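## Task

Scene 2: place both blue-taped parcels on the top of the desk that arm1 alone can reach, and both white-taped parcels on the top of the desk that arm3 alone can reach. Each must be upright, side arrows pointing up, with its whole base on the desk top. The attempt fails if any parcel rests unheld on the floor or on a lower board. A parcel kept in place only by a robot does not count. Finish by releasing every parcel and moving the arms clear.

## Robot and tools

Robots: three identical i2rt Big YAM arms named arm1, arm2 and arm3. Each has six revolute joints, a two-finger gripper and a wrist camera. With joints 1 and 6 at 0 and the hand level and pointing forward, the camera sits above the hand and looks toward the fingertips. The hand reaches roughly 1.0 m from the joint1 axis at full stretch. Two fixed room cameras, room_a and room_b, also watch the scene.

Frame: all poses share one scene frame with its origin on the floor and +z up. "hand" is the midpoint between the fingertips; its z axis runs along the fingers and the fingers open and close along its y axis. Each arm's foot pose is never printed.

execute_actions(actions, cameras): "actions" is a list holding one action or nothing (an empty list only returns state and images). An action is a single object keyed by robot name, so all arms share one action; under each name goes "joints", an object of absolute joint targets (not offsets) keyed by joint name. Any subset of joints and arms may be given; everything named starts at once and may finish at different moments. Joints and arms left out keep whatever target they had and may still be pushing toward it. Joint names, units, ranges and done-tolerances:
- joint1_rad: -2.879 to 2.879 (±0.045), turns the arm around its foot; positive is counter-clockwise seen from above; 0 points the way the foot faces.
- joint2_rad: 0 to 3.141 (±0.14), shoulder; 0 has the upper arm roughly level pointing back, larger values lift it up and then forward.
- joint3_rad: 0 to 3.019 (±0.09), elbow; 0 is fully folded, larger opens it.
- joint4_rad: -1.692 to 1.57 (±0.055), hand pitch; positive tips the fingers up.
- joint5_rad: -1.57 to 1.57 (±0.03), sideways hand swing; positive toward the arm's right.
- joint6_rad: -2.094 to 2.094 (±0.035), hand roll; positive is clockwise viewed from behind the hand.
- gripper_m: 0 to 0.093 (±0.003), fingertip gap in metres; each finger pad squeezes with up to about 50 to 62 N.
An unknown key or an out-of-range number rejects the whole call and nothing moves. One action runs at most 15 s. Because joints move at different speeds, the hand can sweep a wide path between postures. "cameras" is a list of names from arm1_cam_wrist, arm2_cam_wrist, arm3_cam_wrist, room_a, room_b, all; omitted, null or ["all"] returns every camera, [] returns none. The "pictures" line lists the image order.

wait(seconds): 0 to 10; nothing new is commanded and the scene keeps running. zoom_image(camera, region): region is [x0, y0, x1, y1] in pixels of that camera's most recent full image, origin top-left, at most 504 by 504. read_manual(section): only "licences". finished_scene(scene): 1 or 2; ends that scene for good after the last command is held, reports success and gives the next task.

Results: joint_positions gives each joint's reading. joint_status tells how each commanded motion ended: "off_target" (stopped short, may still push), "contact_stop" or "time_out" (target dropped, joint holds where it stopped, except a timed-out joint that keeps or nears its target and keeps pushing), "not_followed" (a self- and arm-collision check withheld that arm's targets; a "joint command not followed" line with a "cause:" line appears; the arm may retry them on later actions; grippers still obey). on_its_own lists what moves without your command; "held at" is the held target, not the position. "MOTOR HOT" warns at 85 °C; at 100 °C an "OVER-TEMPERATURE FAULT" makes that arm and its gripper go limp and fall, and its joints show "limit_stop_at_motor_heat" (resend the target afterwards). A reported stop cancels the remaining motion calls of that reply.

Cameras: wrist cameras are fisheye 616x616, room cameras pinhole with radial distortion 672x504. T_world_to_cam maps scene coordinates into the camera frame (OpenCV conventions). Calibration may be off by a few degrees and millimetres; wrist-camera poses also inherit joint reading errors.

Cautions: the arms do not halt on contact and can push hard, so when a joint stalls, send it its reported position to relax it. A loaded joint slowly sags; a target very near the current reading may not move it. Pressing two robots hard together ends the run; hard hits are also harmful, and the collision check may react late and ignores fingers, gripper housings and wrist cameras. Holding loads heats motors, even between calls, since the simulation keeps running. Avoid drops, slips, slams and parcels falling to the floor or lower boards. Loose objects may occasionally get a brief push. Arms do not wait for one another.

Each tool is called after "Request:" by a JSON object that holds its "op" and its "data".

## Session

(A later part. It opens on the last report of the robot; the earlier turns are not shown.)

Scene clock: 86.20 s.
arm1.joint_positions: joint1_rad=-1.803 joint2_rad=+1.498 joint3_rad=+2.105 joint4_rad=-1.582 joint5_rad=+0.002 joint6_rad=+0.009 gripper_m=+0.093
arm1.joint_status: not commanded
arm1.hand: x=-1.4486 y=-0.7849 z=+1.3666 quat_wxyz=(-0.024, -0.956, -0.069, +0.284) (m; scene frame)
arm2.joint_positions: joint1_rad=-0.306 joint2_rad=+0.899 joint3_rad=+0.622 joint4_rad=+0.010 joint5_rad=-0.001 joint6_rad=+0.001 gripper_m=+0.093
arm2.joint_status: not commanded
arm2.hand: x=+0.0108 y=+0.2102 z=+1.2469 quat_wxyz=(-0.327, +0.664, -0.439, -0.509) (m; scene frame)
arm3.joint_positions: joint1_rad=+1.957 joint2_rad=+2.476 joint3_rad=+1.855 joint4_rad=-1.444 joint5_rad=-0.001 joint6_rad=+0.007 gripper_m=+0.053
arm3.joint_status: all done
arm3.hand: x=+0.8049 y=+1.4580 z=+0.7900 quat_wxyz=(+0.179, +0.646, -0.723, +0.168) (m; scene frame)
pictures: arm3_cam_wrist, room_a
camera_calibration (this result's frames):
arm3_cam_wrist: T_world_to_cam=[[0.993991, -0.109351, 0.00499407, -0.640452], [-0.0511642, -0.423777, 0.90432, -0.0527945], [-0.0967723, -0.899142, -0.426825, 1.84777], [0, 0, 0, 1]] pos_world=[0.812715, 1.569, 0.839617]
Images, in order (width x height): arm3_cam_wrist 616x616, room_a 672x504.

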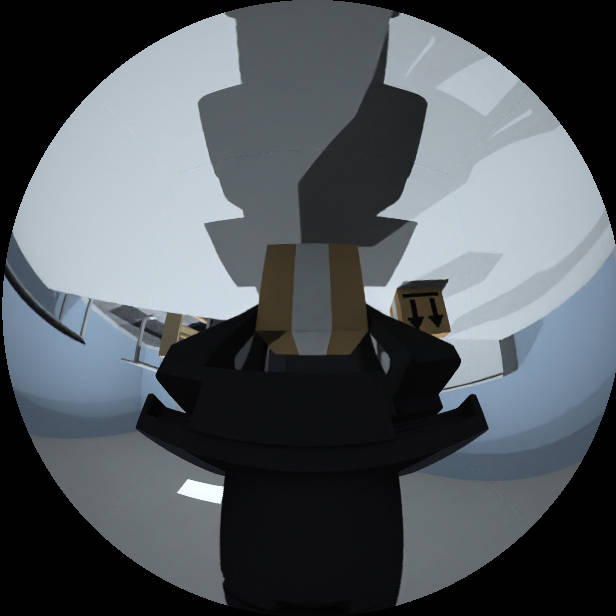

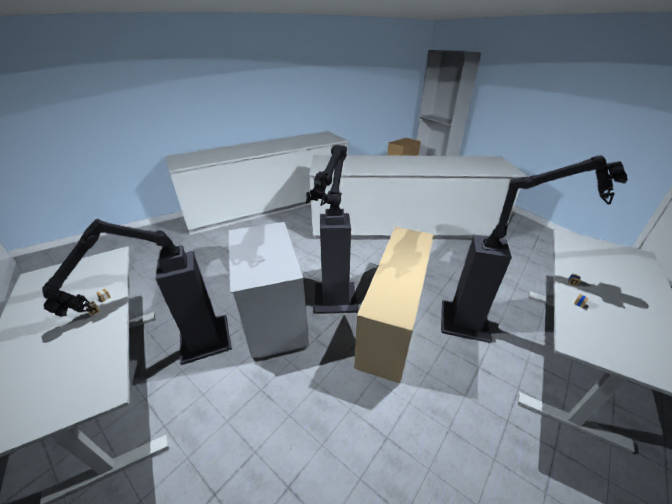

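Nearly touching; a small descent.

Request:
{"op": "execute_actions", "data": {"actions": [{"arm3":{"joints":{"joint2_rad":2.515,"joint4_rad":-1.42}}}], "cameras": ["arm3_cam_wrist"]}}

Scene clock: 87.40 s.
arm1.joint_positions: joint1_rad=-1.803 joint2_rad=+1.498 joint3_rad=+2.105 joint4_rad=-1.582 joint5_rad=+0.002 joint6_rad=+0.009 gripper_m=+0.093
arm1.joint_status: not commanded
arm1.hand: x=-1.4486 y=-0.7849 z=+1.3666 quat_wxyz=(-0.024, -0.956, -0.069, +0.284) (m; scene frame)
arm2.joint_positions: joint1_rad=-0.306 joint2_rad=+0.899 joint3_rad=+0.622 joint4_rad=+0.010 joint5_rad=-0.001 joint6_rad=+0.001 gripper_m=+0.093
arm2.joint_status: not commanded
arm2.hand: x=+0.0108 y=+0.2102 z=+1.2469 quat_wxyz=(-0.327, +0.664, -0.439, -0.509) (m; scene frame)
arm3.joint_positions: joint1_rad=+1.957 joint2_rad=+2.502 joint3_rad=+1.855 joint4_rad=-1.427 joint5_rad=-0.001 joint6_rad=+0.007 gripper_m=+0.053
arm3.joint_status: all done
arm3.hand: x=+0.8047 y=+1.4550 z=+0.7743 quat_wxyz=(+0.182, +0.645, -0.722, +0.171) (m; scene frame)
pictures: arm3_cam_wrist
camera_calibration (this result's frames):
arm3_cam_wrist: T_world_to_cam=[[0.993987, -0.109384, 0.00504215, -0.640521], [-0.0504445, -0.416554, 0.90771, -0.0536463], [-0.0971886, -0.902506, -0.419567, 1.83794], [0, 0, 0, 1]] pos_world=[0.812591, 1.56635, 0.823066]
Images, in order (width x height): arm3_cam_wrist 616x616.

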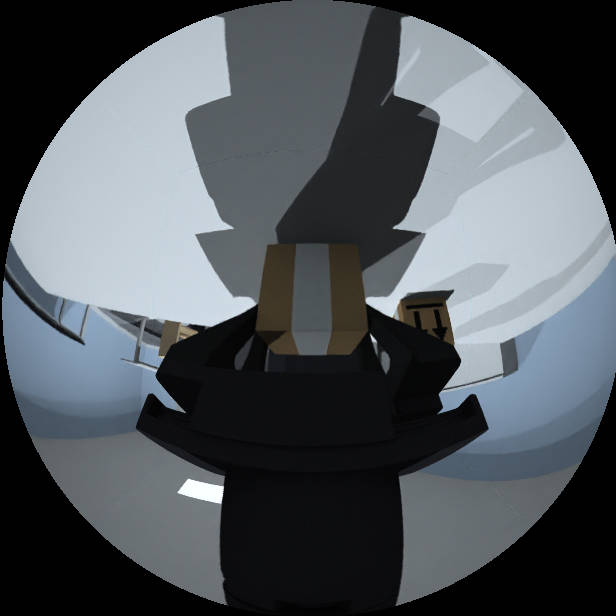

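Shadow meets the corner; releasing.

Request:
{"op": "execute_actions", "data": {"actions": [{"arm3":{"joints":{"gripper_m":0.093}}}], "cameras": []}}

Request:
{"op": "execute_actions", "data": {"actions": [{"arm3":{"joints":{"joint2_rad":1.8}}}], "cameras": ["room_a"]}}

Request:
{"op": "zoom_image", "data": {"camera": "room_a", "region": [65, 280, 135, 335]}}

Scene clock: 88.70 s.
arm1.joint_positions: joint1_rad=-1.803 joint2_rad=+1.498 joint3_rad=+2.105 joint4_rad=-1.582 joint5_rad=+0.002 joint6_rad=+0.009 gripper_m=+0.093
arm1.joint_status: not commanded
arm1.hand: x=-1.4486 y=-0.7849 z=+1.3666 quat_wxyz=(-0.024, -0.956, -0.069, +0.284) (m; scene frame)
arm2.joint_positions: joint1_rad=-0.306 joint2_rad=+0.899 joint3_rad=+0.622 joint4_rad=+0.010 joint5_rad=-0.001 joint6_rad=+0.001 gripper_m=+0.093
arm2.joint_status: not commanded
arm2.hand: x=+0.0108 y=+0.2102 z=+1.2469 quat_wxyz=(-0.327, +0.664, -0.439, -0.509) (m; scene frame)
arm3.joint_positions: joint1_rad=+1.957 joint2_rad=+2.502 joint3_rad=+1.855 joint4_rad=-1.427 joint5_rad=-0.001 joint6_rad=+0.007 gripper_m=+0.093
arm3.joint_status: all done
arm3.hand: x=+0.8047 y=+1.4550 z=+0.7743 quat_wxyz=(+0.182, +0.645, -0.722, +0.171) (m; scene frame)
pictures: none
No camera images: the call's "cameras" was empty. Leave "cameras" out to get every camera's image.

Scene clock: 90.40 s.
arm1.joint_positions: joint1_rad=-1.803 joint2_rad=+1.498 joint3_rad=+2.105 joint4_rad=-1.582 joint5_rad=+0.002 joint6_rad=+0.009 gripper_m=+0.093
arm1.joint_status: not commanded
arm1.hand: x=-1.4486 y=-0.7849 z=+1.3666 quat_wxyz=(-0.024, -0.956, -0.069, +0.284) (m; scene frame)
arm2.joint_positions: joint1_rad=-0.306 joint2_rad=+0.899 joint3_rad=+0.622 joint4_rad=+0.010 joint5_rad=-0.001 joint6_rad=+0.001 gripper_m=+0.093
arm2.joint_status: not commanded
arm2.hand: x=+0.0108 y=+0.2102 z=+1.2469 quat_wxyz=(-0.327, +0.664, -0.439, -0.509) (m; scene frame)
arm3.joint_positions: joint1_rad=+1.957 joint2_rad=+1.802 joint3_rad=+1.862 joint4_rad=-1.421 joint5_rad=-0.001 joint6_rad=+0.007 gripper_m=+0.093
arm3.joint_status: all done
arm3.hand: x=+0.8067 y=+1.5106 z=+1.1840 quat_wxyz=(-0.080, +0.664, -0.741, -0.067) (m; scene frame)
pictures: room_a
Images, in order (width x height): room_a 672x504.

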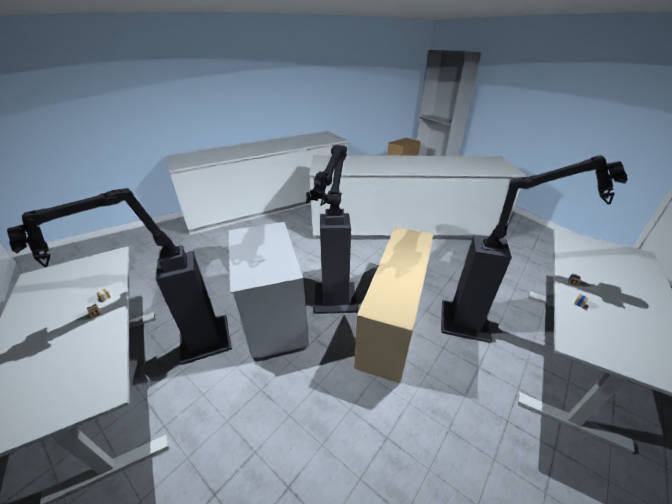

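Region (65, 280, 135, 335) of room_a's 672x504 image, scaled by 7.200, with more detail than that image has; it fills the top 396 rows of this view, and the rest is white.

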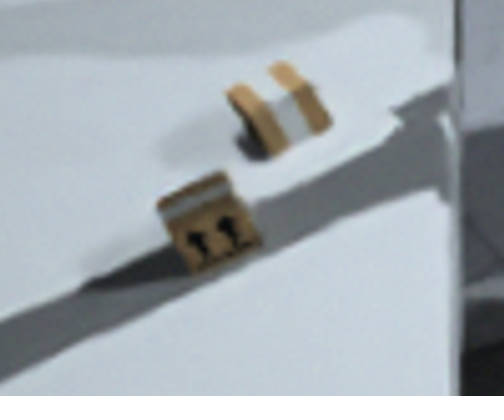

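Request:
{"op": "execute_actions", "data": {"actions": [], "cameras": ["room_a","room_b"]}}

Scene clock: 91.03 s.
arm1.joint_positions: joint1_rad=-1.803 joint2_rad=+1.498 joint3_rad=+2.105 joint4_rad=-1.582 joint5_rad=+0.002 joint6_rad=+0.009 gripper_m=+0.093
arm1.joint_status: not commanded
arm1.hand: x=-1.4486 y=-0.7849 z=+1.3666 quat_wxyz=(-0.024, -0.956, -0.069, +0.284) (m; scene frame)
arm2.joint_positions: joint1_rad=-0.306 joint2_rad=+0.899 joint3_rad=+0.622 joint4_rad=+0.010 joint5_rad=-0.001 joint6_rad=+0.001 gripper_m=+0.093
arm2.joint_status: not commanded
arm2.hand: x=+0.0108 y=+0.2102 z=+1.2469 quat_wxyz=(-0.327, +0.664, -0.439, -0.509) (m; scene frame)
arm3.joint_positions: joint1_rad=+1.957 joint2_rad=+1.802 joint3_rad=+1.862 joint4_rad=-1.421 joint5_rad=-0.001 joint6_rad=+0.007 gripper_m=+0.093
arm3.joint_status: all done
arm3.hand: x=+0.8067 y=+1.5106 z=+1.1840 quat_wxyz=(-0.080, +0.664, -0.741, -0.067) (m; scene frame)
pictures: room_a, room_b
Images, in order (width x height): room_a 672x504, room_b 672x504.

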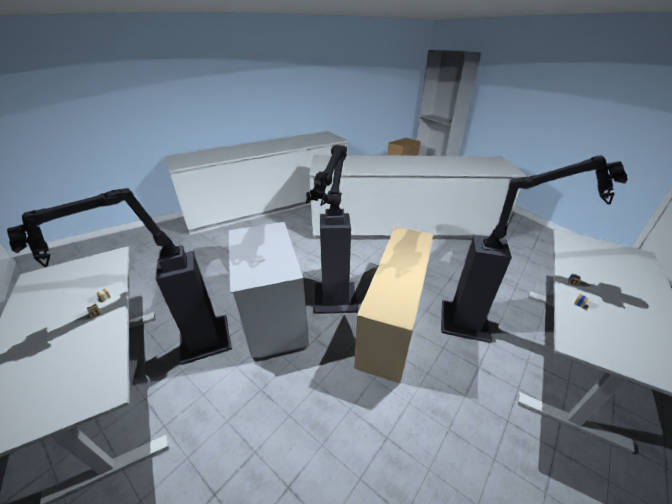

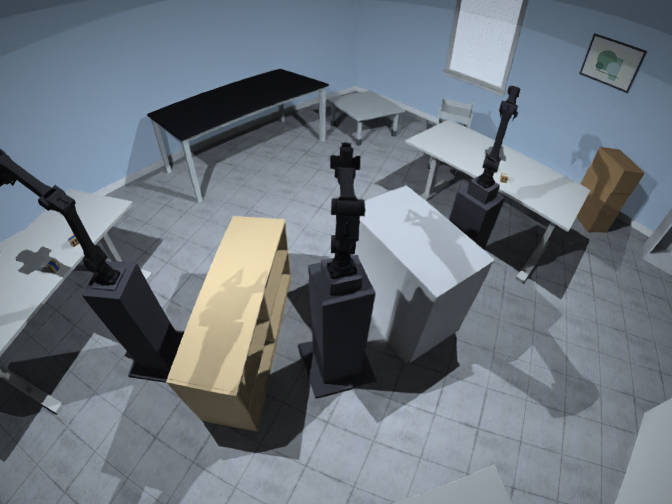

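Request:
{"op": "finished_scene", "data": {"scene": 2}}

The scene is finished: the task was done.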